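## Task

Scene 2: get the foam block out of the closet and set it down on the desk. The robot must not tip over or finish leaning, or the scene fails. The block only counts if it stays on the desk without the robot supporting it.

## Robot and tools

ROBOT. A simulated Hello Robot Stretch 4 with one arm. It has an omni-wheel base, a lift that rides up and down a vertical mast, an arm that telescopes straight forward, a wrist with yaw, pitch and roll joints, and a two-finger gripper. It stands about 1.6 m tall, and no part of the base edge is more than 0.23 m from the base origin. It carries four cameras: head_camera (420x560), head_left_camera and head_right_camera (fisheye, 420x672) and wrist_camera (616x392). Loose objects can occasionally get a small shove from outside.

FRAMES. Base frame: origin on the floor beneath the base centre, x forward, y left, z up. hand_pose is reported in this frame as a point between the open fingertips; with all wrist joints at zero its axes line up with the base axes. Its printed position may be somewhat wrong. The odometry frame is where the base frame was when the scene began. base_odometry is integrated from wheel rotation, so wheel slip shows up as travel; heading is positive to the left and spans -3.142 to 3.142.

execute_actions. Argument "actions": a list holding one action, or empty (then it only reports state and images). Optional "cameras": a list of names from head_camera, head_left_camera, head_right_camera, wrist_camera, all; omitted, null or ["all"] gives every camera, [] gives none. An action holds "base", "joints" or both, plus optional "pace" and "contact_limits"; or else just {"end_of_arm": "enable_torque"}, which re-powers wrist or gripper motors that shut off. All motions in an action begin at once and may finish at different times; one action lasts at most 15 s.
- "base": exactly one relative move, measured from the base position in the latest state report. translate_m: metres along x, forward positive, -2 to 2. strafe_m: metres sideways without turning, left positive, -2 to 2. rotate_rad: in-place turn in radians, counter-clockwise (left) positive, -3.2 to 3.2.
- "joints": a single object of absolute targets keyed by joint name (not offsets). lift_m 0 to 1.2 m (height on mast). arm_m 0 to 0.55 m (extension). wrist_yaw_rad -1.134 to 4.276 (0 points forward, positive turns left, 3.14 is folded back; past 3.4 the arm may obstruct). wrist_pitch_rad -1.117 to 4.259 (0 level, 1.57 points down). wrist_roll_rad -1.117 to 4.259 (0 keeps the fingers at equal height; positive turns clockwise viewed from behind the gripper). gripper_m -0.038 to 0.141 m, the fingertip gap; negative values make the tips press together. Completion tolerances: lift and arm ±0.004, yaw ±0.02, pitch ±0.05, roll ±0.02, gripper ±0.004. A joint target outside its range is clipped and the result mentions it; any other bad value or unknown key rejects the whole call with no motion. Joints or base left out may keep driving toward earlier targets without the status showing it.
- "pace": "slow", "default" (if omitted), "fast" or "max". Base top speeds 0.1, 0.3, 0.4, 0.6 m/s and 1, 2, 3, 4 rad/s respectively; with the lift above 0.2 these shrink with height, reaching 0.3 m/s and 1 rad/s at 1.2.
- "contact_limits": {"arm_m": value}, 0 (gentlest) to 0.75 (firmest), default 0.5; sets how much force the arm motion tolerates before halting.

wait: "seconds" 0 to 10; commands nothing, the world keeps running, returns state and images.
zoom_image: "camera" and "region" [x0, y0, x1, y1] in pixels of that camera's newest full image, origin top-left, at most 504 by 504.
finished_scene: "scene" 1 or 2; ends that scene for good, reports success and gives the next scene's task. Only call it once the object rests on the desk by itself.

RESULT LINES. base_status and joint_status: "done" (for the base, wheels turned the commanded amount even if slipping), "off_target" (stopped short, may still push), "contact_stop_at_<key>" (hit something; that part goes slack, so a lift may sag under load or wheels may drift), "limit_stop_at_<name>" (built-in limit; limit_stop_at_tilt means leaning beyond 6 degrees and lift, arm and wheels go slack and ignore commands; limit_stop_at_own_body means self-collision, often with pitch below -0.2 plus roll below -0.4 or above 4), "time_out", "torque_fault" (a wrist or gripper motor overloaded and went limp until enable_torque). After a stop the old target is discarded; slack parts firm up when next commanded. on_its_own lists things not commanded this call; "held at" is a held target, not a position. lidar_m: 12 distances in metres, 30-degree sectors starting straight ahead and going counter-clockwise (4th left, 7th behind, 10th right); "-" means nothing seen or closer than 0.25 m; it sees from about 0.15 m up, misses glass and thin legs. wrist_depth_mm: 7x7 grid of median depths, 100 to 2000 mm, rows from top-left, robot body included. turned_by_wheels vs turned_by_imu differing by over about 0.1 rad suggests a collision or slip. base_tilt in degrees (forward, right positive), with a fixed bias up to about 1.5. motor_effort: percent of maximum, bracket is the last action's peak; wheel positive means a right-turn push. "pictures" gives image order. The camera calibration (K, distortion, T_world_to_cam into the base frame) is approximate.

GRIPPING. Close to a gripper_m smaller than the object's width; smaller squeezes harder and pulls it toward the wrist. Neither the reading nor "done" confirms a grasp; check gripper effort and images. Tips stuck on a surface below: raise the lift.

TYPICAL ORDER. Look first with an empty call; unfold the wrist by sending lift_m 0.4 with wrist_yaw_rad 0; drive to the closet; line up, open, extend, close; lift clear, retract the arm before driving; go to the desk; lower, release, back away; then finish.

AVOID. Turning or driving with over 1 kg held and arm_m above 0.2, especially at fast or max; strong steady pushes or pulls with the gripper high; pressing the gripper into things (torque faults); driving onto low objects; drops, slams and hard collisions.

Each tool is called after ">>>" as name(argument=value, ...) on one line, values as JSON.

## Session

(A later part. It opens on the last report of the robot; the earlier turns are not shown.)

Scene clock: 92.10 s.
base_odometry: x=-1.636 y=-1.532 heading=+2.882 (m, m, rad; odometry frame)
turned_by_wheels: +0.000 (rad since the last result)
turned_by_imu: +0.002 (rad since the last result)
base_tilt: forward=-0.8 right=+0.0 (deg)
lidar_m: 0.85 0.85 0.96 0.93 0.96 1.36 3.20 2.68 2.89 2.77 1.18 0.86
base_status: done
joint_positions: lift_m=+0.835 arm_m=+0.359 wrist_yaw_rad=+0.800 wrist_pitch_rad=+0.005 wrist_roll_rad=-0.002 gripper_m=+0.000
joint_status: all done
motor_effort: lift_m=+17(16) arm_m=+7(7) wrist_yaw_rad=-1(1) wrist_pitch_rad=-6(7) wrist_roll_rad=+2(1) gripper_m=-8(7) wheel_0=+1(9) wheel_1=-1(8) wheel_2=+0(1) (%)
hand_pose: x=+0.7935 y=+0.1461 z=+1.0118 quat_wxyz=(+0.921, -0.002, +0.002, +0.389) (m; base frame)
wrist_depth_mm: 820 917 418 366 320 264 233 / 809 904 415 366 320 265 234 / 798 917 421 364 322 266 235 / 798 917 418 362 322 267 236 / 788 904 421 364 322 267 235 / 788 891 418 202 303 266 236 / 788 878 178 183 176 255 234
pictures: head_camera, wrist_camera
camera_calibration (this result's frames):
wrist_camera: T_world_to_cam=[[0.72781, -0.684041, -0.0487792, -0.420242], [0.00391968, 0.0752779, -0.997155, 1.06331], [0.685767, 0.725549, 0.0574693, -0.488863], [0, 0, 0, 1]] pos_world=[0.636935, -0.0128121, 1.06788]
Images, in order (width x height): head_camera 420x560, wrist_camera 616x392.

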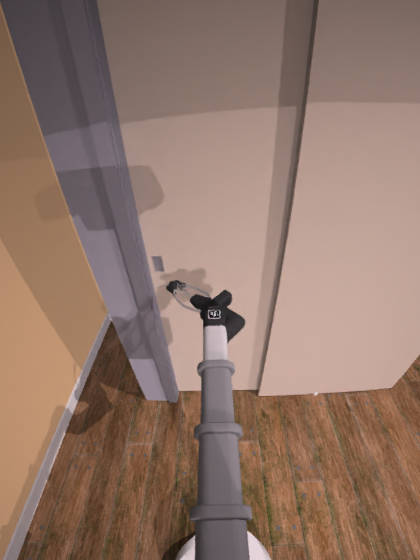

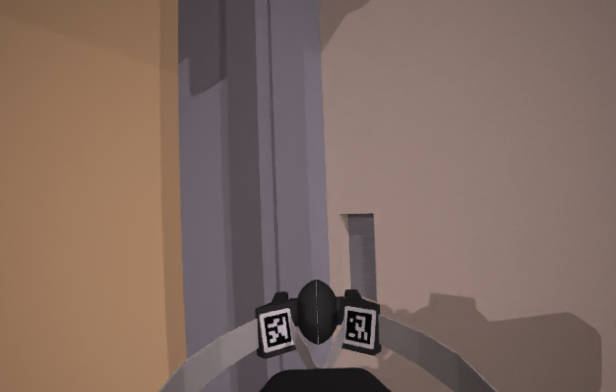

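>>> execute_actions(actions=[{"base":{"strafe_m":0.05},"pace":"slow"}], cameras=[])

>>> execute_actions(actions=[{"joints":{"arm_m":0.52},"contact_limits":{"arm_m":0.1},"pace":"slow"}], cameras=["wrist_camera"])

Scene clock: 96.30 s.
base_odometry: x=-1.649 y=-1.581 heading=+2.883 (m, m, rad; odometry frame)
turned_by_wheels: +0.000 (rad since the last result)
turned_by_imu: +0.001 (rad since the last result)
base_tilt: forward=-0.8 right=+0.1 (deg)
lidar_m: 0.85 0.86 0.93 0.88 0.92 1.30 3.20 2.67 2.96 2.82 1.20 0.90
base_status: done
joint_positions: lift_m=+0.835 arm_m=+0.359 wrist_yaw_rad=+0.800 wrist_pitch_rad=+0.005 wrist_roll_rad=-0.002 gripper_m=+0.000
joint_status: not commanded
motor_effort: lift_m=+17(16) arm_m=+6(6) wrist_yaw_rad=+0(1) wrist_pitch_rad=-6(7) wrist_roll_rad=+2(1) gripper_m=-9(6) wheel_0=-2(5) wheel_1=+2(5) wheel_2=+0(0) (%)
hand_pose: x=+0.7935 y=+0.1461 z=+1.0118 quat_wxyz=(+0.921, -0.002, +0.002, +0.389) (m; base frame)
wrist_depth_mm: 768 854 415 320 320 265 234 / 759 878 421 317 322 265 235 / 759 854 418 317 320 267 236 / 750 866 418 314 322 266 236 / 750 854 421 315 332 267 236 / 750 854 424 203 304 267 236 / 750 831 178 183 176 256 236
pictures: none
No camera images: the call's "cameras" was empty. Leave "cameras" out to get every camera's image.

Scene clock: 98.37 s.
base_odometry: x=-1.649 y=-1.581 heading=+2.883 (m, m, rad; odometry frame)
turned_by_wheels: +0.000 (rad since the last result)
turned_by_imu: +0.001 (rad since the last result)
base_tilt: forward=-0.9 right=+0.1 (deg)
lidar_m: 0.83 0.85 0.90 0.86 0.93 1.29 3.19 2.71 2.92 2.82 1.18 0.89
base_status: not commanded
joint_positions: lift_m=+0.835 arm_m=+0.471 wrist_yaw_rad=+0.811 wrist_pitch_rad=+0.005 wrist_roll_rad=-0.002 gripper_m=+0.000
joint_status: arm_m contact_stop (moved +0.113 of +0.161)
on_its_own: arm_m is slack since a contact_stop (your +0.520 is given up); wrist_yaw_rad is at rest, and its effort (-31) is outside its rest range (-13 to +13)
motor_effort: lift_m=+17(17) arm_m=+0(14) wrist_yaw_rad=-31(32) wrist_pitch_rad=-7(7) wrist_roll_rad=+1(1) gripper_m=-10(4) wheel_0=+3(4) wheel_1=+4(4) wheel_2=-6(6) (%)
contact_limits: arm_m 0.1
hand_pose: x=+0.9044 y=+0.1490 z=+1.0118 quat_wxyz=(+0.919, -0.002, +0.002, +0.395) (m; base frame)
wrist_depth_mm: 759 324 249 245 193 158 - / 759 324 246 245 194 159 142 / 750 322 245 245 194 160 142 / 750 322 242 247 195 160 143 / 741 324 242 258 195 160 143 / 741 327 228 202 189 160 142 / 741 332 177 181 160 155 -
pictures: wrist_camera
camera_calibration (this result's frames):
wrist_camera: T_world_to_cam=[[0.735447, -0.675825, -0.0487808, -0.507081], [0.00294084, 0.0751755, -0.997166, 1.06351], [0.677576, 0.733219, 0.057275, -0.560607], [0, 0, 0, 1]] pos_world=[0.749657, -0.0115991, 1.06786]
Images, in order (width x height): wrist_camera 616x392.

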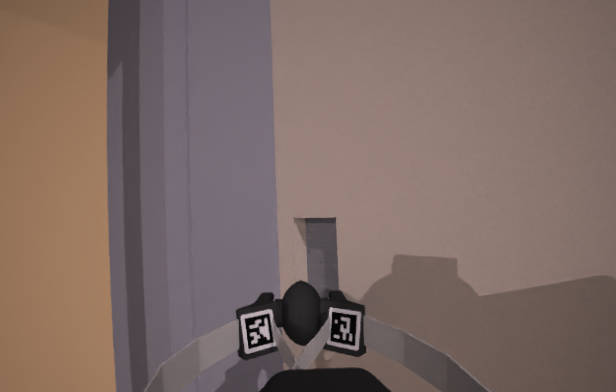

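>>> execute_actions(actions=[{"base":{"strafe_m":-0.1},"joints":{"arm_m":0.465},"pace":"slow"}], cameras=["wrist_camera","head_camera"])

Scene clock: 103.53 s.
base_odometry: x=-1.623 y=-1.484 heading=+2.883 (m, m, rad; odometry frame)
turned_by_wheels: +0.001 (rad since the last result)
turned_by_imu: +0.002 (rad since the last result)
base_tilt: forward=-0.8 right=+0.0 (deg)
lidar_m: 0.86 0.86 1.03 0.98 1.01 1.45 3.19 2.63 2.85 2.70 1.19 0.85
base_status: done
joint_positions: lift_m=+0.835 arm_m=+0.466 wrist_yaw_rad=+0.809 wrist_pitch_rad=+0.005 wrist_roll_rad=-0.002 gripper_m=+0.000
joint_status: all done
on_its_own: wrist_yaw_rad is at rest, and its effort (-26) is outside its rest range (-13 to +13)
motor_effort: lift_m=+17(17) arm_m=-4(3) wrist_yaw_rad=-26(36) wrist_pitch_rad=-5(7) wrist_roll_rad=+1(1) gripper_m=-5(7) wheel_0=+6(14) wheel_1=+2(3) wheel_2=-1(4) (%)
hand_pose: x=+0.8989 y=+0.1484 z=+1.0118 quat_wxyz=(+0.919, -0.002, +0.002, +0.394) (m; base frame)
wrist_depth_mm: 854 320 332 250 198 162 - / 854 317 330 251 198 163 145 / 820 317 330 251 198 163 146 / 831 314 329 251 198 163 146 / 820 315 332 252 199 163 146 / 820 315 330 201 193 163 146 / 820 312 179 181 173 157 -
pictures: head_camera, wrist_camera
camera_calibration (this result's frames):
wrist_camera: T_world_to_cam=[[0.73389, -0.677515, -0.0487813, -0.501789], [0.00311354, 0.0751689, -0.997166, 1.06341], [0.679262, 0.731658, 0.0572751, -0.557718], [0, 0, 0, 1]] pos_world=[0.743783, -0.011846, 1.06786]
Images, in order (width x height): head_camera 420x560, wrist_camera 616x392.

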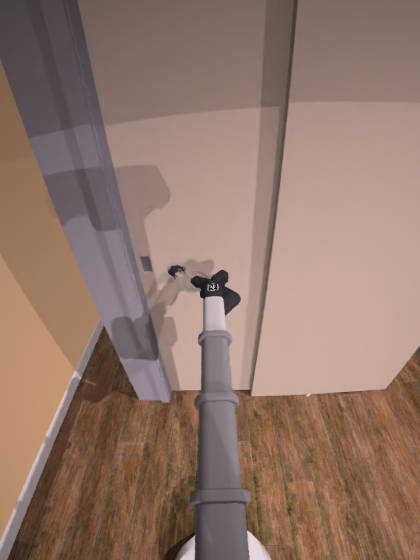

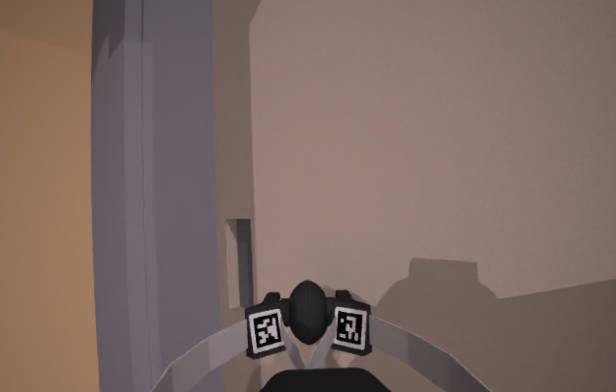

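>>> execute_actions(actions=[{"joints":{"arm_m":0.3}}], cameras=[])

>>> execute_actions(actions=[{"base":{"strafe_m":0.355},"joints":{"wrist_yaw_rad":0,"wrist_roll_rad":1.57}}], cameras=["wrist_camera","head_camera"])

Scene clock: 108.47 s.
base_odometry: x=-1.623 y=-1.484 heading=+2.883 (m, m, rad; odometry frame)
turned_by_wheels: -0.001 (rad since the last result)
turned_by_imu: +0.001 (rad since the last result)
base_tilt: forward=-0.8 right=+0.1 (deg)
lidar_m: 0.85 0.84 1.03 0.98 1.02 1.46 3.19 2.65 2.85 2.71 1.17 0.86
base_status: not commanded
joint_positions: lift_m=+0.835 arm_m=+0.301 wrist_yaw_rad=+0.800 wrist_pitch_rad=+0.005 wrist_roll_rad=-0.002 gripper_m=+0.000
joint_status: all done
motor_effort: lift_m=+17(16) arm_m=-6(6) wrist_yaw_rad=+0(25) wrist_pitch_rad=-8(8) wrist_roll_rad=+1(1) gripper_m=-9(7) wheel_0=+1(6) wheel_1=+1(2) wheel_2=-1(1) (%)
hand_pose: x=+0.7357 y=+0.1461 z=+1.0118 quat_wxyz=(+0.921, -0.002, +0.002, +0.389) (m; base frame)
wrist_depth_mm: 842 960 535 436 387 320 279 / 842 976 530 436 387 319 279 / 854 976 530 436 387 322 281 / 842 960 525 433 387 320 281 / 831 946 535 427 389 320 281 / 831 946 539 203 366 320 279 / 820 931 178 183 176 306 283
pictures: none
No camera images: the call's "cameras" was empty. Leave "cameras" out to get every camera's image.

Scene clock: 110.97 s.
base_odometry: x=-1.714 y=-1.827 heading=+2.883 (m, m, rad; odometry frame)
turned_by_wheels: +0.000 (rad since the last result)
turned_by_imu: +0.001 (rad since the last result)
base_tilt: forward=-0.8 right=+0.1 (deg)
lidar_m: 0.80 0.89 0.66 0.63 0.67 0.96 2.78 2.84 3.22 3.07 1.22 0.92
base_status: done
joint_positions: lift_m=+0.835 arm_m=+0.301 wrist_yaw_rad=+0.000 wrist_pitch_rad=+0.005 wrist_roll_rad=+1.569 gripper_m=+0.000
joint_status: all done
motor_effort: lift_m=+17(17) arm_m=-6(7) wrist_yaw_rad=+1(10) wrist_pitch_rad=-9(8) wrist_roll_rad=+3(8) gripper_m=-8(9) wheel_0=+0(11) wheel_1=+1(9) wheel_2=+0(0) (%)
hand_pose: x=+0.7605 y=-0.0874 z=+1.0118 quat_wxyz=(+0.708, +0.707, +0.002, -0.002) (m; base frame)
wrist_depth_mm: 368 368 368 370 370 370 368 / 370 368 368 370 368 370 370 / 370 368 368 370 370 373 370 / 368 370 370 368 370 370 373 / 366 370 368 382 368 368 368 / 364 359 355 203 330 322 307 / 294 294 178 183 178 294 294
pictures: head_camera, wrist_camera
camera_calibration (this result's frames):
wrist_camera: T_world_to_cam=[[0.0112568, 0.0496865, -0.998701, 1.01423], [0.0619887, 0.996809, 0.0502911, 0.0575447], [0.998013, -0.0624743, 0.00814085, -0.553287], [0, 0, 0, 1]] pos_world=[0.537203, -0.142321, 1.01453]
Images, in order (width x height): head_camera 420x560, wrist_camera 616x392.

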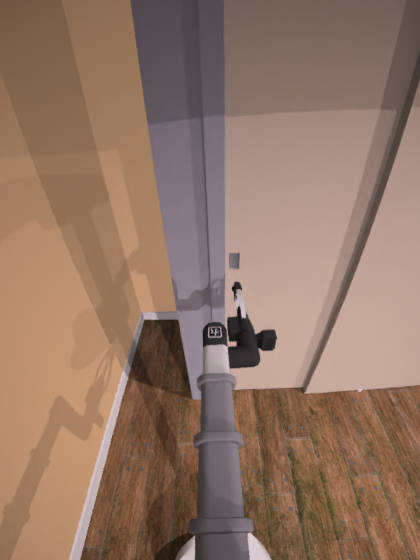

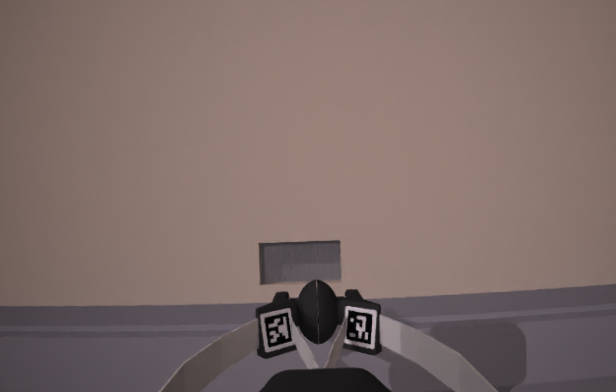

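>>> execute_actions(actions=[{"joints":{"arm_m":0.5},"contact_limits":{"arm_m":0.1},"pace":"slow"}], cameras=["wrist_camera"])

Scene clock: 114.97 s.
base_odometry: x=-1.714 y=-1.827 heading=+2.883 (m, m, rad; odometry frame)
turned_by_wheels: +0.000 (rad since the last result)
turned_by_imu: +0.002 (rad since the last result)
base_tilt: forward=-0.9 right=+0.0 (deg)
lidar_m: 0.81 0.93 0.65 0.62 0.66 0.93 2.83 2.82 3.19 3.07 1.18 0.91
base_status: not commanded
joint_positions: lift_m=+0.835 arm_m=+0.456 wrist_yaw_rad=-0.005 wrist_pitch_rad=+0.005 wrist_roll_rad=+1.569 gripper_m=+0.000
joint_status: arm_m contact_stop (moved +0.155 of +0.199)
on_its_own: arm_m is slack since a contact_stop (your +0.500 is given up); wrist_yaw_rad is at rest, and its effort (+14) is outside its rest range (-13 to +13)
motor_effort: lift_m=+17(17) arm_m=+0(16) wrist_yaw_rad=+14(23) wrist_pitch_rad=-6(6) wrist_roll_rad=+3(3) gripper_m=-7(8) wheel_0=+4(3) wheel_1=+2(4) wheel_2=-7(7) (%)
contact_limits: arm_m 0.1
hand_pose: x=+0.9147 y=-0.0888 z=+1.0119 quat_wxyz=(+0.708, +0.707, +0.000, -0.003) (m; base frame)
wrist_depth_mm: 221 221 220 220 221 220 222 / 220 221 220 221 221 221 220 / 220 220 220 221 220 221 220 / 219 220 220 220 220 221 220 / 220 220 220 220 220 220 220 / 220 220 220 204 220 220 220 / 220 220 172 180 181 208 212
pictures: wrist_camera
camera_calibration (this result's frames):
wrist_camera: T_world_to_cam=[[0.0120203, 0.0496756, -0.998693, 1.01201], [0.0668532, 0.996491, 0.0503707, 0.0448278], [0.99769, -0.0673713, 0.00865713, -0.707967], [0, 0, 0, 1]] pos_world=[0.69117, -0.142639, 1.01456]
Images, in order (width x height): wrist_camera 616x392.

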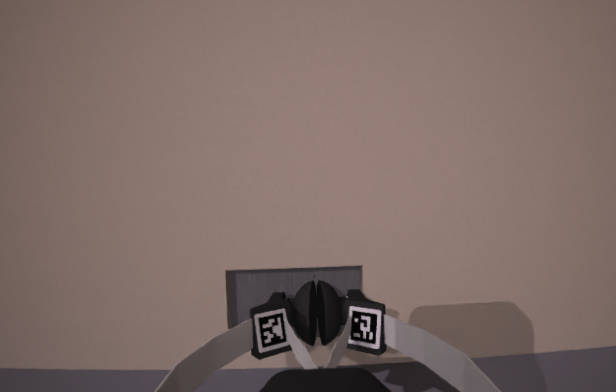

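In the pocket.

>>> execute_actions(actions=[{"base":{"strafe_m":-0.12},"joints":{"arm_m":0.453},"pace":"slow"}], cameras=["wrist_camera","head_camera"])

Scene clock: 117.97 s.
base_odometry: x=-1.683 y=-1.711 heading=+2.883 (m, m, rad; odometry frame)
turned_by_wheels: +0.000 (rad since the last result)
turned_by_imu: +0.002 (rad since the last result)
base_tilt: forward=-0.9 right=+0.1 (deg)
lidar_m: 0.81 0.85 0.78 0.74 0.77 1.12 3.18 2.76 3.08 2.94 1.18 0.92
base_status: done
joint_positions: lift_m=+0.835 arm_m=+0.453 wrist_yaw_rad=-0.003 wrist_pitch_rad=+0.005 wrist_roll_rad=+1.569 gripper_m=+0.000
joint_status: all done
motor_effort: lift_m=+17(17) arm_m=-1(4) wrist_yaw_rad=+8(32) wrist_pitch_rad=-6(6) wrist_roll_rad=+2(3) gripper_m=-6(9) wheel_0=+6(19) wheel_1=+2(2) wheel_2=-2(3) (%)
hand_pose: x=+0.9124 y=-0.0881 z=+1.0119 quat_wxyz=(+0.708, +0.707, +0.001, -0.003) (m; base frame)
wrist_depth_mm: 219 220 220 220 220 220 220 / 220 220 220 220 220 220 221 / 220 220 220 220 220 221 220 / 219 220 220 220 220 220 220 / 219 220 219 220 221 220 220 / 219 220 220 204 220 220 220 / 219 220 176 180 181 220 220
pictures: head_camera, wrist_camera
camera_calibration (this result's frames):
wrist_camera: T_world_to_cam=[[0.0118818, 0.0497026, -0.998693, 1.01213], [0.0646114, 0.996639, 0.050369, 0.0463984], [0.99784, -0.0651255, 0.00863051, -0.7055], [0, 0, 0, 1]] pos_world=[0.688952, -0.142494, 1.01456]
Images, in order (width x height): head_camera 420x560, wrist_camera 616x392.

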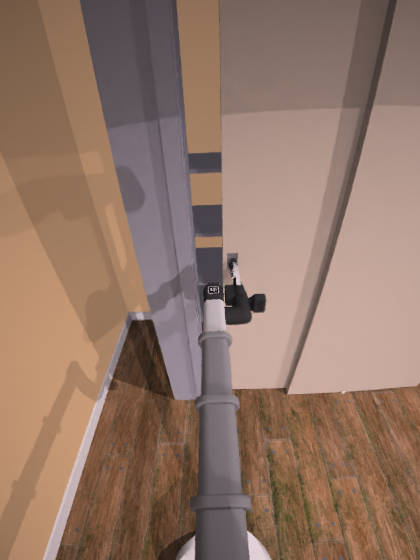

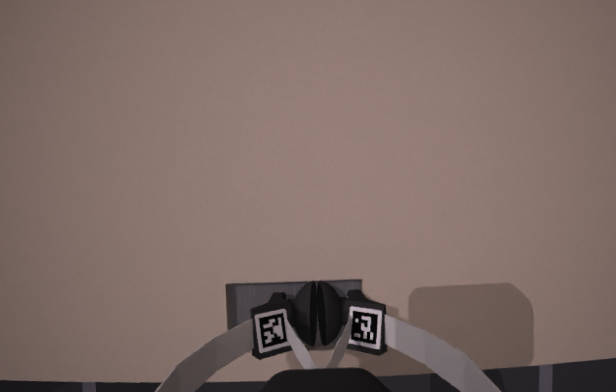

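>>> execute_actions(actions=[{"base":{"strafe_m":-0.2},"pace":"slow"}], cameras=["head_camera"])

Scene clock: 122.30 s.
base_odometry: x=-1.632 y=-1.518 heading=+2.884 (m, m, rad; odometry frame)
turned_by_wheels: +0.001 (rad since the last result)
turned_by_imu: +0.029 (rad since the last result)
base_tilt: forward=-0.9 right=+0.0 (deg)
lidar_m: 0.88 0.85 0.97 0.94 1.01 1.45 3.16 2.67 2.85 2.74 1.15 0.86
base_status: done
joint_positions: lift_m=+0.835 arm_m=+0.453 wrist_yaw_rad=-0.002 wrist_pitch_rad=+0.005 wrist_roll_rad=+1.570 gripper_m=+0.000
joint_status: not commanded
motor_effort: lift_m=+17(17) arm_m=+2(2) wrist_yaw_rad=+7(19) wrist_pitch_rad=-5(5) wrist_roll_rad=+3(2) gripper_m=-1(6) wheel_0=+13(19) wheel_1=+4(5) wheel_2=-3(4) (%)
hand_pose: x=+0.9118 y=-0.0880 z=+1.0119 quat_wxyz=(+0.708, +0.707, +0.001, -0.002) (m; base frame)
wrist_depth_mm: 213 213 213 215 214 214 215 / 214 214 214 213 215 215 216 / 215 215 216 216 216 216 216 / 216 216 217 216 216 216 218 / 217 217 218 218 217 218 218 / 218 217 218 208 218 220 219 / 219 219 177 182 182 220 220
pictures: head_camera
Images, in order (width x height): head_camera 420x560.

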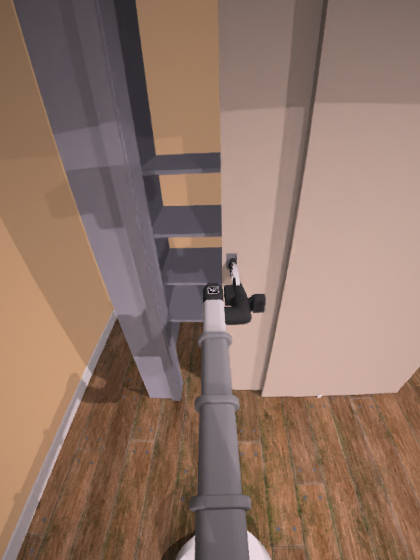

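>>> execute_actions(actions=[{"joints":{"arm_m":0.4}}], cameras=[])

>>> execute_actions(actions=[{"base":{"strafe_m":0.1}}], cameras=[])

>>> execute_actions(actions=[{"joints":{"arm_m":0.53},"contact_limits":{"arm_m":0.2}}], cameras=[])

>>> execute_actions(actions=[{"base":{"strafe_m":-0.2},"pace":"slow"}], cameras=["head_camera"])

Scene clock: 125.50 s.
base_odometry: x=-1.632 y=-1.518 heading=+2.884 (m, m, rad; odometry frame)
turned_by_wheels: -0.001 (rad since the last result)
turned_by_imu: +0.000 (rad since the last result)
base_tilt: forward=-0.8 right=+0.2 (deg)
lidar_m: 0.86 0.85 0.96 0.93 0.99 1.43 3.18 2.67 2.86 2.74 1.15 0.84
base_status: not commanded
joint_positions: lift_m=+0.835 arm_m=+0.401 wrist_yaw_rad=+0.000 wrist_pitch_rad=+0.005 wrist_roll_rad=+1.570 gripper_m=+0.000
joint_status: all done
motor_effort: lift_m=+16(17) arm_m=-6(6) wrist_yaw_rad=+0(11) wrist_pitch_rad=-8(6) wrist_roll_rad=+3(3) gripper_m=-8(8) wheel_0=+3(13) wheel_1=+1(5) wheel_2=-1(3) (%)
hand_pose: x=+0.8605 y=-0.0874 z=+1.0119 quat_wxyz=(+0.708, +0.707, +0.002, -0.002) (m; base frame)
wrist_depth_mm: 260 259 262 262 260 260 260 / 262 262 262 262 262 262 262 / 263 262 262 263 263 263 263 / 263 264 264 264 265 264 265 / 264 264 265 265 265 264 264 / 266 265 265 202 265 265 267 / 603 399 177 182 178 539 878
pictures: none
No camera images: the call's "cameras" was empty. Leave "cameras" out to get every camera's image.

Scene clock: 126.97 s.
base_odometry: x=-1.658 y=-1.615 heading=+2.883 (m, m, rad; odometry frame)
turned_by_wheels: +0.000 (rad since the last result)
turned_by_imu: +0.000 (rad since the last result)
base_tilt: forward=-0.7 right=+0.1 (deg)
lidar_m: 0.83 0.87 0.87 0.83 0.89 1.28 3.16 2.74 2.97 2.83 1.17 0.91
base_status: done
joint_positions: lift_m=+0.835 arm_m=+0.401 wrist_yaw_rad=+0.000 wrist_pitch_rad=+0.005 wrist_roll_rad=+1.570 gripper_m=+0.000
joint_status: not commanded
motor_effort: lift_m=+17(17) arm_m=-6(7) wrist_yaw_rad=+1(1) wrist_pitch_rad=-5(6) wrist_roll_rad=+3(3) gripper_m=-9(10) wheel_0=-1(10) wheel_1=-2(7) wheel_2=+0(2) (%)
hand_pose: x=+0.8605 y=-0.0874 z=+1.0119 quat_wxyz=(+0.708, +0.707, +0.002, -0.002) (m; base frame)
wrist_depth_mm: 266 267 266 266 268 266 267 / 268 268 268 267 267 268 268 / 267 267 268 281 268 270 268 / 270 270 270 279 270 271 271 / 931 654 931 931 931 647 891 / 946 647 946 202 946 654 891 / 854 640 178 182 177 580 768
pictures: none
No camera images: the call's "cameras" was empty. Leave "cameras" out to get every camera's image.

Scene clock: 128.40 s.
base_odometry: x=-1.658 y=-1.615 heading=+2.883 (m, m, rad; odometry frame)
turned_by_wheels: +0.000 (rad since the last result)
turned_by_imu: +0.000 (rad since the last result)
base_tilt: forward=-0.9 right=+0.1 (deg)
lidar_m: 0.85 0.87 0.86 0.82 0.91 1.27 3.17 2.75 2.97 2.86 1.20 0.90
base_status: not commanded
joint_positions: lift_m=+0.835 arm_m=+0.529 wrist_yaw_rad=+0.000 wrist_pitch_rad=+0.005 wrist_roll_rad=+1.570 gripper_m=+0.000
joint_status: all done
motor_effort: lift_m=+16(16) arm_m=+6(4) wrist_yaw_rad=+0(1) wrist_pitch_rad=-6(5) wrist_roll_rad=+3(4) gripper_m=-8(7) wheel_0=-1(1) wheel_1=-2(2) wheel_2=+0(0) (%)
contact_limits: arm_m 0.2
hand_pose: x=+0.9883 y=-0.0874 z=+1.0119 quat_wxyz=(+0.708, +0.707, +0.002, -0.002) (m; base frame)
wrist_depth_mm: 141 142 141 141 141 141 - / 142 142 153 153 142 142 142 / 142 142 153 153 143 143 143 / 143 143 143 143 143 143 143 / 442 621 798 809 809 640 452 / 439 597 809 202 809 640 455 / 433 585 178 183 178 574 452
pictures: none
No camera images: the call's "cameras" was empty. Leave "cameras" out to get every camera's image.

Scene clock: 131.53 s.
base_odometry: x=-1.607 y=-1.421 heading=+2.884 (m, m, rad; odometry frame)
turned_by_wheels: +0.000 (rad since the last result)
turned_by_imu: +0.002 (rad since the last result)
base_tilt: forward=-0.9 right=+0.1 (deg)
lidar_m: 0.86 0.89 1.09 1.04 1.08 1.59 3.19 2.66 2.78 2.64 1.11 0.84
base_status: done
joint_positions: lift_m=+0.835 arm_m=+0.529 wrist_yaw_rad=+0.000 wrist_pitch_rad=+0.005 wrist_roll_rad=+1.569 gripper_m=+0.000
joint_status: not commanded
motor_effort: lift_m=+17(16) arm_m=+6(7) wrist_yaw_rad=+0(36) wrist_pitch_rad=-6(6) wrist_roll_rad=+3(4) gripper_m=-6(8) wheel_0=+1(18) wheel_1=-1(6) wheel_2=+2(9) (%)
hand_pose: x=+0.9884 y=-0.0874 z=+1.0118 quat_wxyz=(+0.708, +0.707, +0.002, -0.002) (m; base frame)
wrist_depth_mm: - - 107 107 108 109 - / 131 130 130 130 130 130 130 / 131 131 131 131 131 131 131 / 131 131 142 142 132 131 131 / 132 132 143 143 132 132 132 / 132 132 132 132 133 132 132 / 430 591 177 183 177 585 452
pictures: head_camera
Images, in order (width x height): head_camera 420x560.

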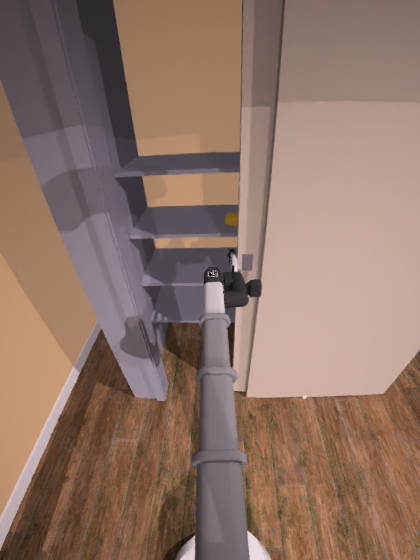

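>>> execute_actions(actions=[{"base":{"strafe_m":0.06},"joints":{"arm_m":0.35}}], cameras=[])

>>> execute_actions(actions=[{"joints":{"wrist_roll_rad":0}}], cameras=[])

>>> execute_actions(actions=[{"joints":{"arm_m":0.53},"contact_limits":{"arm_m":0.2}}], cameras=[])

>>> execute_actions(actions=[{"base":{"strafe_m":-0.2},"pace":"slow"}], cameras=["head_camera","wrist_camera"])

Scene clock: 135.07 s.
base_odometry: x=-1.622 y=-1.479 heading=+2.884 (m, m, rad; odometry frame)
turned_by_wheels: +0.000 (rad since the last result)
turned_by_imu: +0.001 (rad since the last result)
base_tilt: forward=-0.8 right=+0.2 (deg)
lidar_m: 0.88 0.87 1.00 0.97 1.04 1.51 3.18 2.64 2.81 2.72 1.14 0.86
base_status: done
joint_positions: lift_m=+0.835 arm_m=+0.351 wrist_yaw_rad=+0.000 wrist_pitch_rad=+0.005 wrist_roll_rad=+1.569 gripper_m=+0.000
joint_status: all done
motor_effort: lift_m=+17(16) arm_m=-6(5) wrist_yaw_rad=+0(0) wrist_pitch_rad=-7(6) wrist_roll_rad=+3(3) gripper_m=-6(9) wheel_0=+0(9) wheel_1=+1(7) wheel_2=+0(2) (%)
hand_pose: x=+0.8105 y=-0.0874 z=+1.0118 quat_wxyz=(+0.708, +0.707, +0.002, -0.002) (m; base frame)
wrist_depth_mm: 264 263 263 263 264 264 263 / 310 309 310 310 312 310 314 / 312 312 312 322 312 314 312 / 976 621 976 661 976 640 866 / 976 715 976 960 991 699 891 / 976 699 991 203 991 699 891 / 1008 683 178 183 177 634 878
pictures: none
No camera images: the call's "cameras" was empty. Leave "cameras" out to get every camera's image.

Scene clock: 136.57 s.
base_odometry: x=-1.622 y=-1.479 heading=+2.884 (m, m, rad; odometry frame)
turned_by_wheels: +0.000 (rad since the last result)
turned_by_imu: +0.000 (rad since the last result)
base_tilt: forward=-0.9 right=+0.2 (deg)
lidar_m: 0.89 0.83 1.02 0.97 1.04 1.51 3.18 2.65 2.83 2.69 1.16 0.86
base_status: not commanded
joint_positions: lift_m=+0.835 arm_m=+0.351 wrist_yaw_rad=+0.000 wrist_pitch_rad=+0.005 wrist_roll_rad=+0.001 gripper_m=+0.000
joint_status: all done
motor_effort: lift_m=+17(17) arm_m=-6(6) wrist_yaw_rad=+1(0) wrist_pitch_rad=-7(7) wrist_roll_rad=+0(4) gripper_m=-7(6) wheel_0=+0(0) wheel_1=+2(1) wheel_2=+0(0) (%)
hand_pose: x=+0.8105 y=-0.0874 z=+1.0118 quat_wxyz=(+1.000, +0.000, +0.003, +0.000) (m; base frame)
wrist_depth_mm: 627 878 991 991 329 309 262 / 615 676 691 715 338 309 262 / 609 891 991 976 976 307 259 / 615 866 991 991 661 306 257 / 597 750 991 917 574 306 259 / 609 831 991 204 306 303 264 / 597 798 178 183 176 300 265
pictures: none
No camera images: the call's "cameras" was empty. Leave "cameras" out to get every camera's image.

Scene clock: 138.20 s.
base_odometry: x=-1.622 y=-1.479 heading=+2.884 (m, m, rad; odometry frame)
turned_by_wheels: +0.000 (rad since the last result)
turned_by_imu: +0.000 (rad since the last result)
base_tilt: forward=-0.7 right=+0.0 (deg)
lidar_m: 0.88 0.86 1.00 0.97 1.04 1.48 3.17 2.65 2.83 2.73 1.17 0.86
base_status: not commanded
joint_positions: lift_m=+0.835 arm_m=+0.529 wrist_yaw_rad=+0.000 wrist_pitch_rad=+0.005 wrist_roll_rad=+0.001 gripper_m=+0.000
joint_status: all done
motor_effort: lift_m=+17(17) arm_m=+6(5) wrist_yaw_rad=+0(1) wrist_pitch_rad=-7(8) wrist_roll_rad=-1(0) gripper_m=-6(9) wheel_0=+0(0) wheel_1=+1(1) wheel_2=+0(0) (%)
contact_limits: arm_m 0.2
hand_pose: x=+0.9883 y=-0.0874 z=+1.0118 quat_wxyz=(+1.000, +0.000, +0.003, +0.000) (m; base frame)
wrist_depth_mm: 459 473 488 492 500 158 - / 580 668 691 715 741 162 134 / 597 831 842 809 788 166 132 / 591 831 820 820 788 778 132 / 530 517 480 459 469 389 132 / 597 820 809 203 778 768 131 / 585 809 179 183 176 152 -
pictures: none
No camera images: the call's "cameras" was empty. Leave "cameras" out to get every camera's image.

Scene clock: 141.33 s.
base_odometry: x=-1.571 y=-1.286 heading=+2.884 (m, m, rad; odometry frame)
turned_by_wheels: +0.001 (rad since the last result)
turned_by_imu: +0.003 (rad since the last result)
base_tilt: forward=-0.8 right=+0.0 (deg)
lidar_m: 0.84 0.94 1.19 1.18 1.26 1.80 3.18 2.67 2.61 2.53 1.14 0.85
base_status: done
joint_positions: lift_m=+0.835 arm_m=+0.529 wrist_yaw_rad=+0.001 wrist_pitch_rad=+0.005 wrist_roll_rad=+0.000 gripper_m=+0.000
joint_status: not commanded
motor_effort: lift_m=+17(17) arm_m=+7(6) wrist_yaw_rad=-3(26) wrist_pitch_rad=-7(7) wrist_roll_rad=+0(1) gripper_m=-11(13) wheel_0=+4(21) wheel_1=+0(7) wheel_2=+4(7) (%)
hand_pose: x=+0.9884 y=-0.0871 z=+1.0118 quat_wxyz=(+1.000, +0.000, +0.003, +0.001) (m; base frame)
wrist_depth_mm: 466 477 484 488 469 128 - / 640 661 691 715 723 127 - / 831 842 820 788 788 127 125 / 842 820 809 788 778 126 125 / 539 512 477 445 427 126 135 / 831 820 820 204 778 126 134 / 809 820 179 181 175 125 -
pictures: head_camera, wrist_camera
camera_calibration (this result's frames):
wrist_camera: T_world_to_cam=[[0.0174676, -0.998523, -0.0514493, -0.0441665], [0.0565923, 0.052362, -0.997023, 1.02588], [0.998245, 0.014504, 0.0574234, -0.824062], [0, 0, 0, 1]] pos_world=[0.76533, -0.0858662, 1.06787]
Images, in order (width x height): head_camera 420x560, wrist_camera 616x392.

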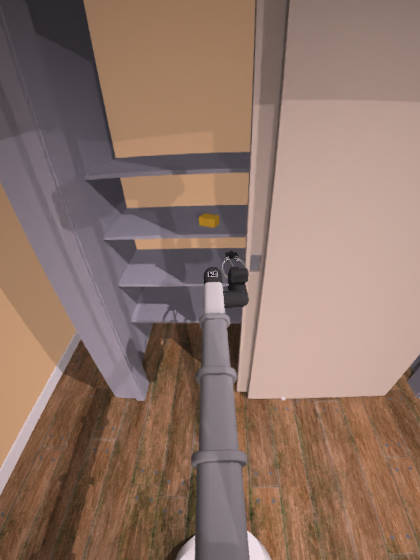

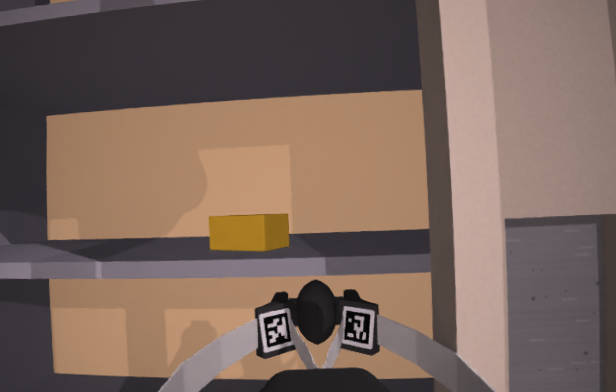

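>>> execute_actions(actions=[{"base":{"strafe_m":0.09},"joints":{"lift_m":0.862}}], cameras=[])

>>> execute_actions(actions=[{"base":{"translate_m":0.12},"joints":{"gripper_m":0.14},"pace":"slow"}], cameras=["wrist_camera"])

Scene clock: 146.87 s.
base_odometry: x=-1.594 y=-1.373 heading=+2.884 (m, m, rad; odometry frame)
turned_by_wheels: +0.000 (rad since the last result)
turned_by_imu: +0.001 (rad since the last result)
base_tilt: forward=-0.8 right=+0.1 (deg)
lidar_m: 0.90 0.90 1.12 1.06 1.15 1.64 3.19 2.62 2.70 2.61 1.15 0.85
base_status: done
joint_positions: lift_m=+0.862 arm_m=+0.529 wrist_yaw_rad=+0.000 wrist_pitch_rad=+0.005 wrist_roll_rad=+0.000 gripper_m=+0.000
joint_status: all done
motor_effort: lift_m=+20(22) arm_m=+6(6) wrist_yaw_rad=+0(3) wrist_pitch_rad=-7(6) wrist_roll_rad=+1(2) gripper_m=-8(10) wheel_0=+0(8) wheel_1=-1(9) wheel_2=+0(4) (%)
hand_pose: x=+0.9883 y=-0.0874 z=+1.0385 quat_wxyz=(+1.000, +0.000, +0.003, +0.000) (m; base frame)
wrist_depth_mm: 445 433 430 436 442 455 455 / 569 585 621 640 647 661 661 / 741 831 820 798 788 778 759 / 723 820 809 798 788 778 768 / 661 778 723 484 627 574 544 / 668 820 407 204 392 768 759 / 723 820 179 183 176 750 759
pictures: none
No camera images: the call's "cameras" was empty. Leave "cameras" out to get every camera's image.

Scene clock: 152.50 s.
base_odometry: x=-1.710 y=-1.343 heading=+2.884 (m, m, rad; odometry frame)
turned_by_wheels: +0.000 (rad since the last result)
turned_by_imu: +0.001 (rad since the last result)
base_tilt: forward=-0.9 right=+0.1 (deg)
lidar_m: 1.02 0.81 1.10 1.06 1.14 1.65 3.33 2.83 2.69 2.62 0.98 0.75
base_status: done
joint_positions: lift_m=+0.862 arm_m=+0.529 wrist_yaw_rad=+0.000 wrist_pitch_rad=+0.005 wrist_roll_rad=+0.000 gripper_m=+0.140
joint_status: all done
motor_effort: lift_m=+20(20) arm_m=+6(7) wrist_yaw_rad=+1(1) wrist_pitch_rad=-7(6) wrist_roll_rad=+0(1) gripper_m=-2(7) wheel_0=+1(4) wheel_1=+2(5) wheel_2=-4(7) (%)
hand_pose: x=+0.9883 y=-0.0874 z=+1.0385 quat_wxyz=(+1.000, +0.000, +0.003, +0.000) (m; base frame)
wrist_depth_mm: 413 424 427 433 439 459 455 / 574 597 615 634 647 654 654 / 715 715 699 676 676 668 661 / 715 715 707 683 676 661 654 / 654 699 683 377 609 580 535 / 312 293 303 298 285 210 266 / 715 707 691 155 661 654 640
pictures: wrist_camera
camera_calibration (this result's frames):
wrist_camera: T_world_to_cam=[[0.016385, -0.998541, -0.0514494, -0.0420332], [0.056649, 0.0523007, -0.997023, 1.0525], [0.99826, 0.0134217, 0.0574233, -0.825623], [0, 0, 0, 1]] pos_world=[0.765252, -0.0859373, 1.09462]
Images, in order (width x height): wrist_camera 616x392.

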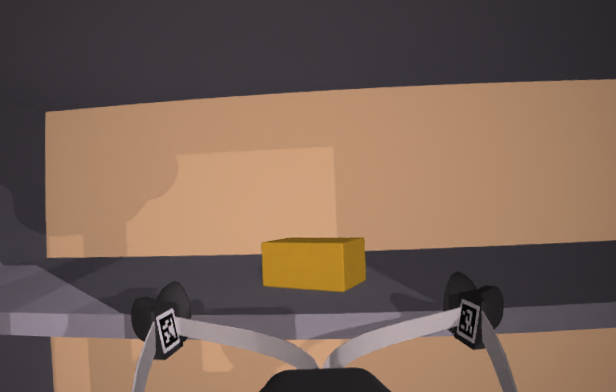

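>>> execute_actions(actions=[{"base":{"translate_m":0.185},"pace":"slow"}], cameras=["wrist_camera"])

Scene clock: 156.97 s.
base_odometry: x=-1.889 y=-1.296 heading=+2.884 (m, m, rad; odometry frame)
turned_by_wheels: +0.000 (rad since the last result)
turned_by_imu: +0.001 (rad since the last result)
base_tilt: forward=-0.8 right=+0.0 (deg)
lidar_m: 0.84 0.64 0.77 1.06 1.15 1.64 3.50 3.03 2.72 2.61 0.74 0.59
base_status: done
joint_positions: lift_m=+0.862 arm_m=+0.529 wrist_yaw_rad=+0.000 wrist_pitch_rad=+0.005 wrist_roll_rad=+0.000 gripper_m=+0.140
joint_status: not commanded
motor_effort: lift_m=+20(20) arm_m=+6(7) wrist_yaw_rad=+1(1) wrist_pitch_rad=-7(8) wrist_roll_rad=+0(1) gripper_m=-5(4) wheel_0=+2(7) wheel_1=+2(5) wheel_2=-3(8) (%)
hand_pose: x=+0.9883 y=-0.0874 z=+1.0385 quat_wxyz=(+1.000, +0.000, +0.003, +0.000) (m; base frame)
wrist_depth_mm: 410 421 430 433 445 455 462 / 539 525 517 508 504 492 484 / 535 525 508 504 496 488 480 / 535 512 512 508 492 488 477 / 530 517 508 496 488 484 477 / 312 276 199 178 182 209 262 / 198 192 190 154 171 177 183
pictures: wrist_camera
camera_calibration (this result's frames):
wrist_camera: T_world_to_cam=[[0.0163851, -0.998541, -0.0514495, -0.0420334], [0.0566492, 0.0523008, -0.997023, 1.0525], [0.99826, 0.0134217, 0.0574235, -0.825632], [0, 0, 0, 1]] pos_world=[0.76526, -0.0859373, 1.09462]
Images, in order (width x height): wrist_camera 616x392.

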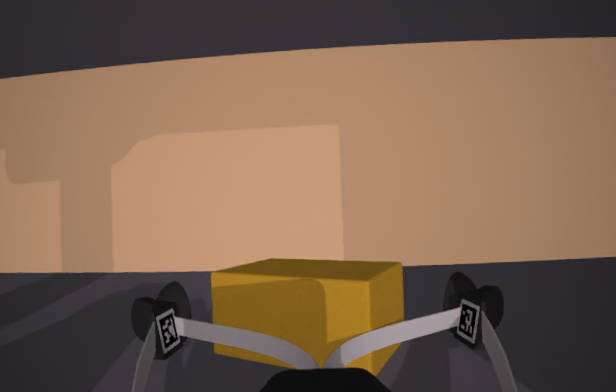

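>>> execute_actions(actions=[{"joints":{"gripper_m":0.04}}], cameras=[])

>>> execute_actions(actions=[{"joints":{"lift_m":0.885},"pace":"slow"}], cameras=["wrist_camera"])

Scene clock: 160.43 s.
base_odometry: x=-1.889 y=-1.296 heading=+2.884 (m, m, rad; odometry frame)
turned_by_wheels: +0.000 (rad since the last result)
turned_by_imu: +0.001 (rad since the last result)
base_tilt: forward=-0.8 right=+0.1 (deg)
lidar_m: 0.82 0.63 0.78 1.08 1.13 1.61 3.51 3.05 2.73 2.63 0.72 0.58
base_status: not commanded
joint_positions: lift_m=+0.862 arm_m=+0.529 wrist_yaw_rad=+0.000 wrist_pitch_rad=+0.005 wrist_roll_rad=+0.000 gripper_m=+0.041
joint_status: all done
motor_effort: lift_m=+20(20) arm_m=+6(6) wrist_yaw_rad=+0(1) wrist_pitch_rad=-7(6) wrist_roll_rad=+1(1) gripper_m=-26(27) wheel_0=+2(2) wheel_1=+1(1) wheel_2=-3(3) (%)
hand_pose: x=+0.9883 y=-0.0874 z=+1.0385 quat_wxyz=(+1.000, +0.000, +0.003, +0.000) (m; base frame)
wrist_depth_mm: 407 424 427 436 442 455 462 / 535 521 517 508 500 492 484 / 530 525 512 508 500 488 480 / 535 521 512 508 492 484 480 / 525 517 508 500 496 477 477 / 312 310 181 160 167 243 262 / 199 171 174 158 150 167 -
pictures: none
No camera images: the call's "cameras" was empty. Leave "cameras" out to get every camera's image.

Scene clock: 161.40 s.
base_odometry: x=-1.889 y=-1.296 heading=+2.884 (m, m, rad; odometry frame)
turned_by_wheels: +0.000 (rad since the last result)
turned_by_imu: +0.000 (rad since the last result)
base_tilt: forward=-0.8 right=+0.1 (deg)
lidar_m: 0.82 0.64 0.77 1.08 1.14 1.66 3.50 3.02 2.72 2.61 0.73 0.57
base_status: not commanded
joint_positions: lift_m=+0.885 arm_m=+0.529 wrist_yaw_rad=+0.000 wrist_pitch_rad=+0.005 wrist_roll_rad=+0.000 gripper_m=+0.041
joint_status: all done
motor_effort: lift_m=+20(19) arm_m=+6(6) wrist_yaw_rad=+0(0) wrist_pitch_rad=-7(7) wrist_roll_rad=+0(0) gripper_m=-25(26) wheel_0=+2(2) wheel_1=+1(1) wheel_2=-3(3) (%)
hand_pose: x=+0.9883 y=-0.0874 z=+1.0615 quat_wxyz=(+1.000, +0.000, +0.003, +0.000) (m; base frame)
wrist_depth_mm: 366 377 382 389 394 410 410 / 512 525 512 500 500 488 484 / 535 521 512 504 496 488 480 / 530 525 512 504 496 484 477 / 525 521 504 496 496 484 477 / 404 399 180 160 167 314 334 / 257 170 175 157 150 209 227
pictures: wrist_camera
camera_calibration (this result's frames):
wrist_camera: T_world_to_cam=[[0.0164019, -0.998541, -0.0514502, -0.0408627], [0.0565924, 0.0523018, -0.997026, 1.07544], [0.998263, 0.0134414, 0.0573677, -0.826895], [0, 0, 0, 1]] pos_world=[0.765267, -0.085936, 1.11758]
Images, in order (width x height): wrist_camera 616x392.

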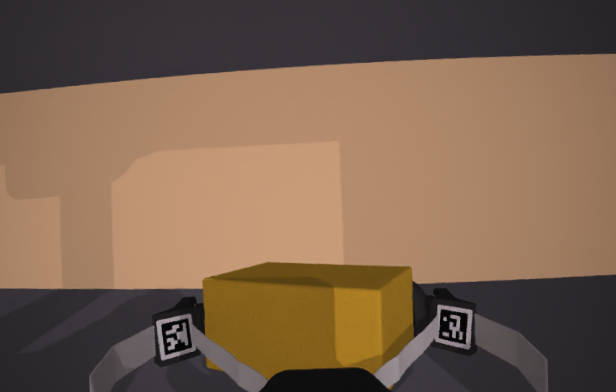

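Held. Back out.

>>> execute_actions(actions=[{"base":{"translate_m":-0.6},"joints":{"arm_m":0.1}}], cameras=[])

>>> execute_actions(actions=[{"base":{"rotate_rad":3.14}}], cameras=["head_camera","head_left_camera","head_right_camera"])

Scene clock: 165.93 s.
base_odometry: x=-1.309 y=-1.448 heading=+2.884 (m, m, rad; odometry frame)
turned_by_wheels: +0.000 (rad since the last result)
turned_by_imu: +0.003 (rad since the last result)
base_tilt: forward=-0.8 right=+0.1 (deg)
lidar_m: 1.14 1.19 1.14 1.10 1.17 1.69 2.88 2.30 2.70 2.60 1.55 1.17
base_status: done
joint_positions: lift_m=+0.885 arm_m=+0.101 wrist_yaw_rad=+0.000 wrist_pitch_rad=+0.006 wrist_roll_rad=+0.000 gripper_m=+0.041
joint_status: all done
motor_effort: lift_m=+20(20) arm_m=-6(6) wrist_yaw_rad=+1(1) wrist_pitch_rad=-10(8) wrist_roll_rad=+1(1) gripper_m=-31(26) wheel_0=-2(8) wheel_1=-2(4) wheel_2=-1(12) (%)
hand_pose: x=+0.5605 y=-0.0874 z=+1.0614 quat_wxyz=(+1.000, +0.000, +0.003, +0.000) (m; base frame)
wrist_depth_mm: 842 1098 1537 1537 854 788 768 / 831 1118 1576 1499 831 778 768 / 842 1118 1537 1499 842 768 768 / 842 931 1499 1537 831 778 768 / 831 931 1464 1499 842 768 759 / 831 854 181 160 167 750 759 / 820 170 174 157 150 759 759
pictures: none
No camera images: the call's "cameras" was empty. Leave "cameras" out to get every camera's image.

Scene clock: 168.83 s.
base_odometry: x=-1.309 y=-1.448 heading=-0.260 (m, m, rad; odometry frame)
turned_by_wheels: +3.140 (rad since the last result)
turned_by_imu: +3.152 (rad since the last result)
base_tilt: forward=-0.9 right=+0.1 (deg)
lidar_m: 2.86 2.28 2.69 2.56 1.55 1.14 1.13 1.19 1.14 1.11 1.19 1.67
base_status: done
joint_positions: lift_m=+0.885 arm_m=+0.101 wrist_yaw_rad=+0.000 wrist_pitch_rad=+0.006 wrist_roll_rad=+0.000 gripper_m=+0.041
joint_status: not commanded
motor_effort: lift_m=+19(20) arm_m=-7(6) wrist_yaw_rad=-1(1) wrist_pitch_rad=-9(9) wrist_roll_rad=+0(2) gripper_m=-26(26) wheel_0=-1(8) wheel_1=-2(6) wheel_2=-2(8) (%)
hand_pose: x=+0.5605 y=-0.0874 z=+1.0614 quat_wxyz=(+1.000, +0.000, +0.003, +0.000) (m; base frame)
wrist_depth_mm: - - - - - - 1661 / - - - - - - 1708 / - - - - - - 1756 / - - - - - - 1661 / - - - - - - 1708 / - - 181 160 167 - 1756 / - 170 175 157 150 - 1618
pictures: head_camera, head_left_camera, head_right_camera
Images, in order (width x height): head_camera 420x560, head_left_camera 420x672, head_right_camera 420x672.

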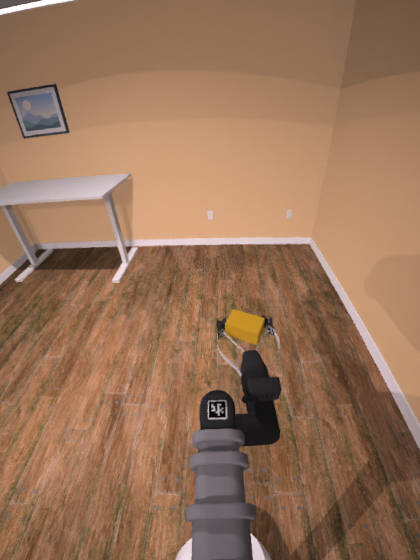

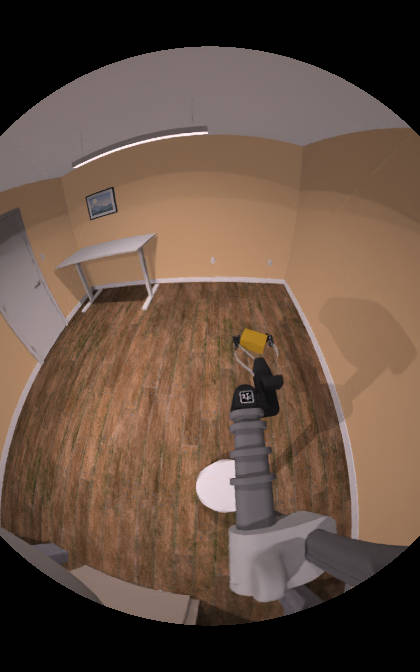

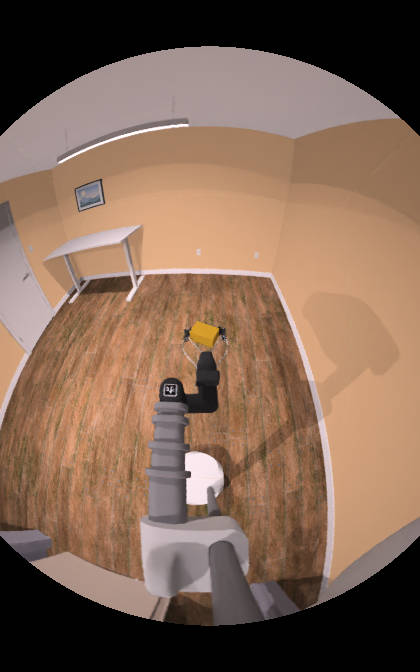

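>>> execute_actions(actions=[{"base":{"strafe_m":1.3},"joints":{"lift_m":0.92}}], cameras=[])

>>> execute_actions(actions=[{"base":{"translate_m":1.3}}], cameras=["head_camera","wrist_camera"])

Scene clock: 176.00 s.
base_odometry: x=-0.975 y=-0.192 heading=-0.260 (m, m, rad; odometry frame)
turned_by_wheels: +0.000 (rad since the last result)
turned_by_imu: +0.005 (rad since the last result)
base_tilt: forward=-0.8 right=+0.1 (deg)
lidar_m: 2.09 1.74 1.35 1.26 1.36 1.06 1.03 1.12 2.02 2.42 2.54 3.02
base_status: done
joint_positions: lift_m=+0.920 arm_m=+0.101 wrist_yaw_rad=+0.000 wrist_pitch_rad=+0.006 wrist_roll_rad=+0.000 gripper_m=+0.041
joint_status: all done
motor_effort: lift_m=+20(22) arm_m=-7(6) wrist_yaw_rad=+1(0) wrist_pitch_rad=-9(10) wrist_roll_rad=+1(2) gripper_m=-24(26) wheel_0=+0(11) wheel_1=+0(10) wheel_2=+0(2) (%)
hand_pose: x=+0.5605 y=-0.0874 z=+1.0963 quat_wxyz=(+1.000, +0.000, +0.003, +0.000) (m; base frame)
wrist_depth_mm: 1808 - - - - - - / 1756 - - - - - - / 1808 - - - - - - / 1756 - - - - - - / 1756 - - - - - - / 1756 - 181 160 167 - - / 1756 170 175 157 150 - -
pictures: none
No camera images: the call's "cameras" was empty. Leave "cameras" out to get every camera's image.

Scene clock: 181.80 s.
base_odometry: x=+0.281 y=-0.525 heading=-0.259 (m, m, rad; odometry frame)
turned_by_wheels: +0.000 (rad since the last result)
turned_by_imu: -0.002 (rad since the last result)
base_tilt: forward=-0.8 right=+0.1 (deg)
lidar_m: 0.80 0.89 1.24 1.21 1.27 1.84 2.32 2.52 2.56 2.49 2.24 0.81
base_status: done
joint_positions: lift_m=+0.920 arm_m=+0.101 wrist_yaw_rad=+0.000 wrist_pitch_rad=+0.006 wrist_roll_rad=+0.000 gripper_m=+0.041
joint_status: not commanded
motor_effort: lift_m=+19(20) arm_m=-6(6) wrist_yaw_rad=+0(0) wrist_pitch_rad=-9(9) wrist_roll_rad=+1(0) gripper_m=-26(29) wheel_0=+1(8) wheel_1=+1(7) wheel_2=-2(10) (%)
hand_pose: x=+0.5605 y=-0.0874 z=+1.0964 quat_wxyz=(+1.000, +0.000, +0.003, +0.000) (m; base frame)
wrist_depth_mm: 1366 1366 1308 1308 1308 1281 1281 / 1397 1336 1281 1281 1281 1281 1255 / 1430 1366 1308 1308 1308 1255 1255 / 1397 1366 1308 1281 1281 1255 1255 / 1366 1336 1336 1281 1281 1255 1255 / 809 809 180 160 167 798 1229 / 544 170 175 157 150 462 1229
pictures: head_camera, wrist_camera
camera_calibration (this result's frames):
wrist_camera: T_world_to_cam=[[0.0163637, -0.998541, -0.0514681, -0.0320111], [0.0560537, 0.0523102, -0.997056, 1.13481], [0.998294, 0.0134306, 0.0568279, -0.401259], [0, 0, 0, 1]] pos_world=[0.337488, -0.0859371, 1.15262]
Images, in order (width x height): head_camera 420x560, wrist_camera 616x392.

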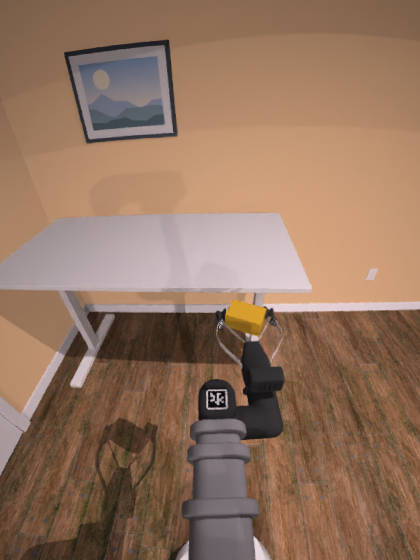

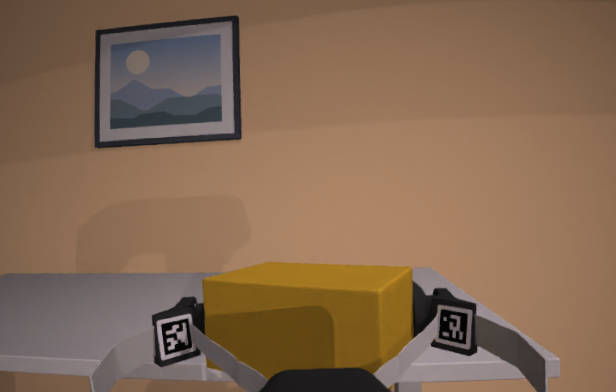

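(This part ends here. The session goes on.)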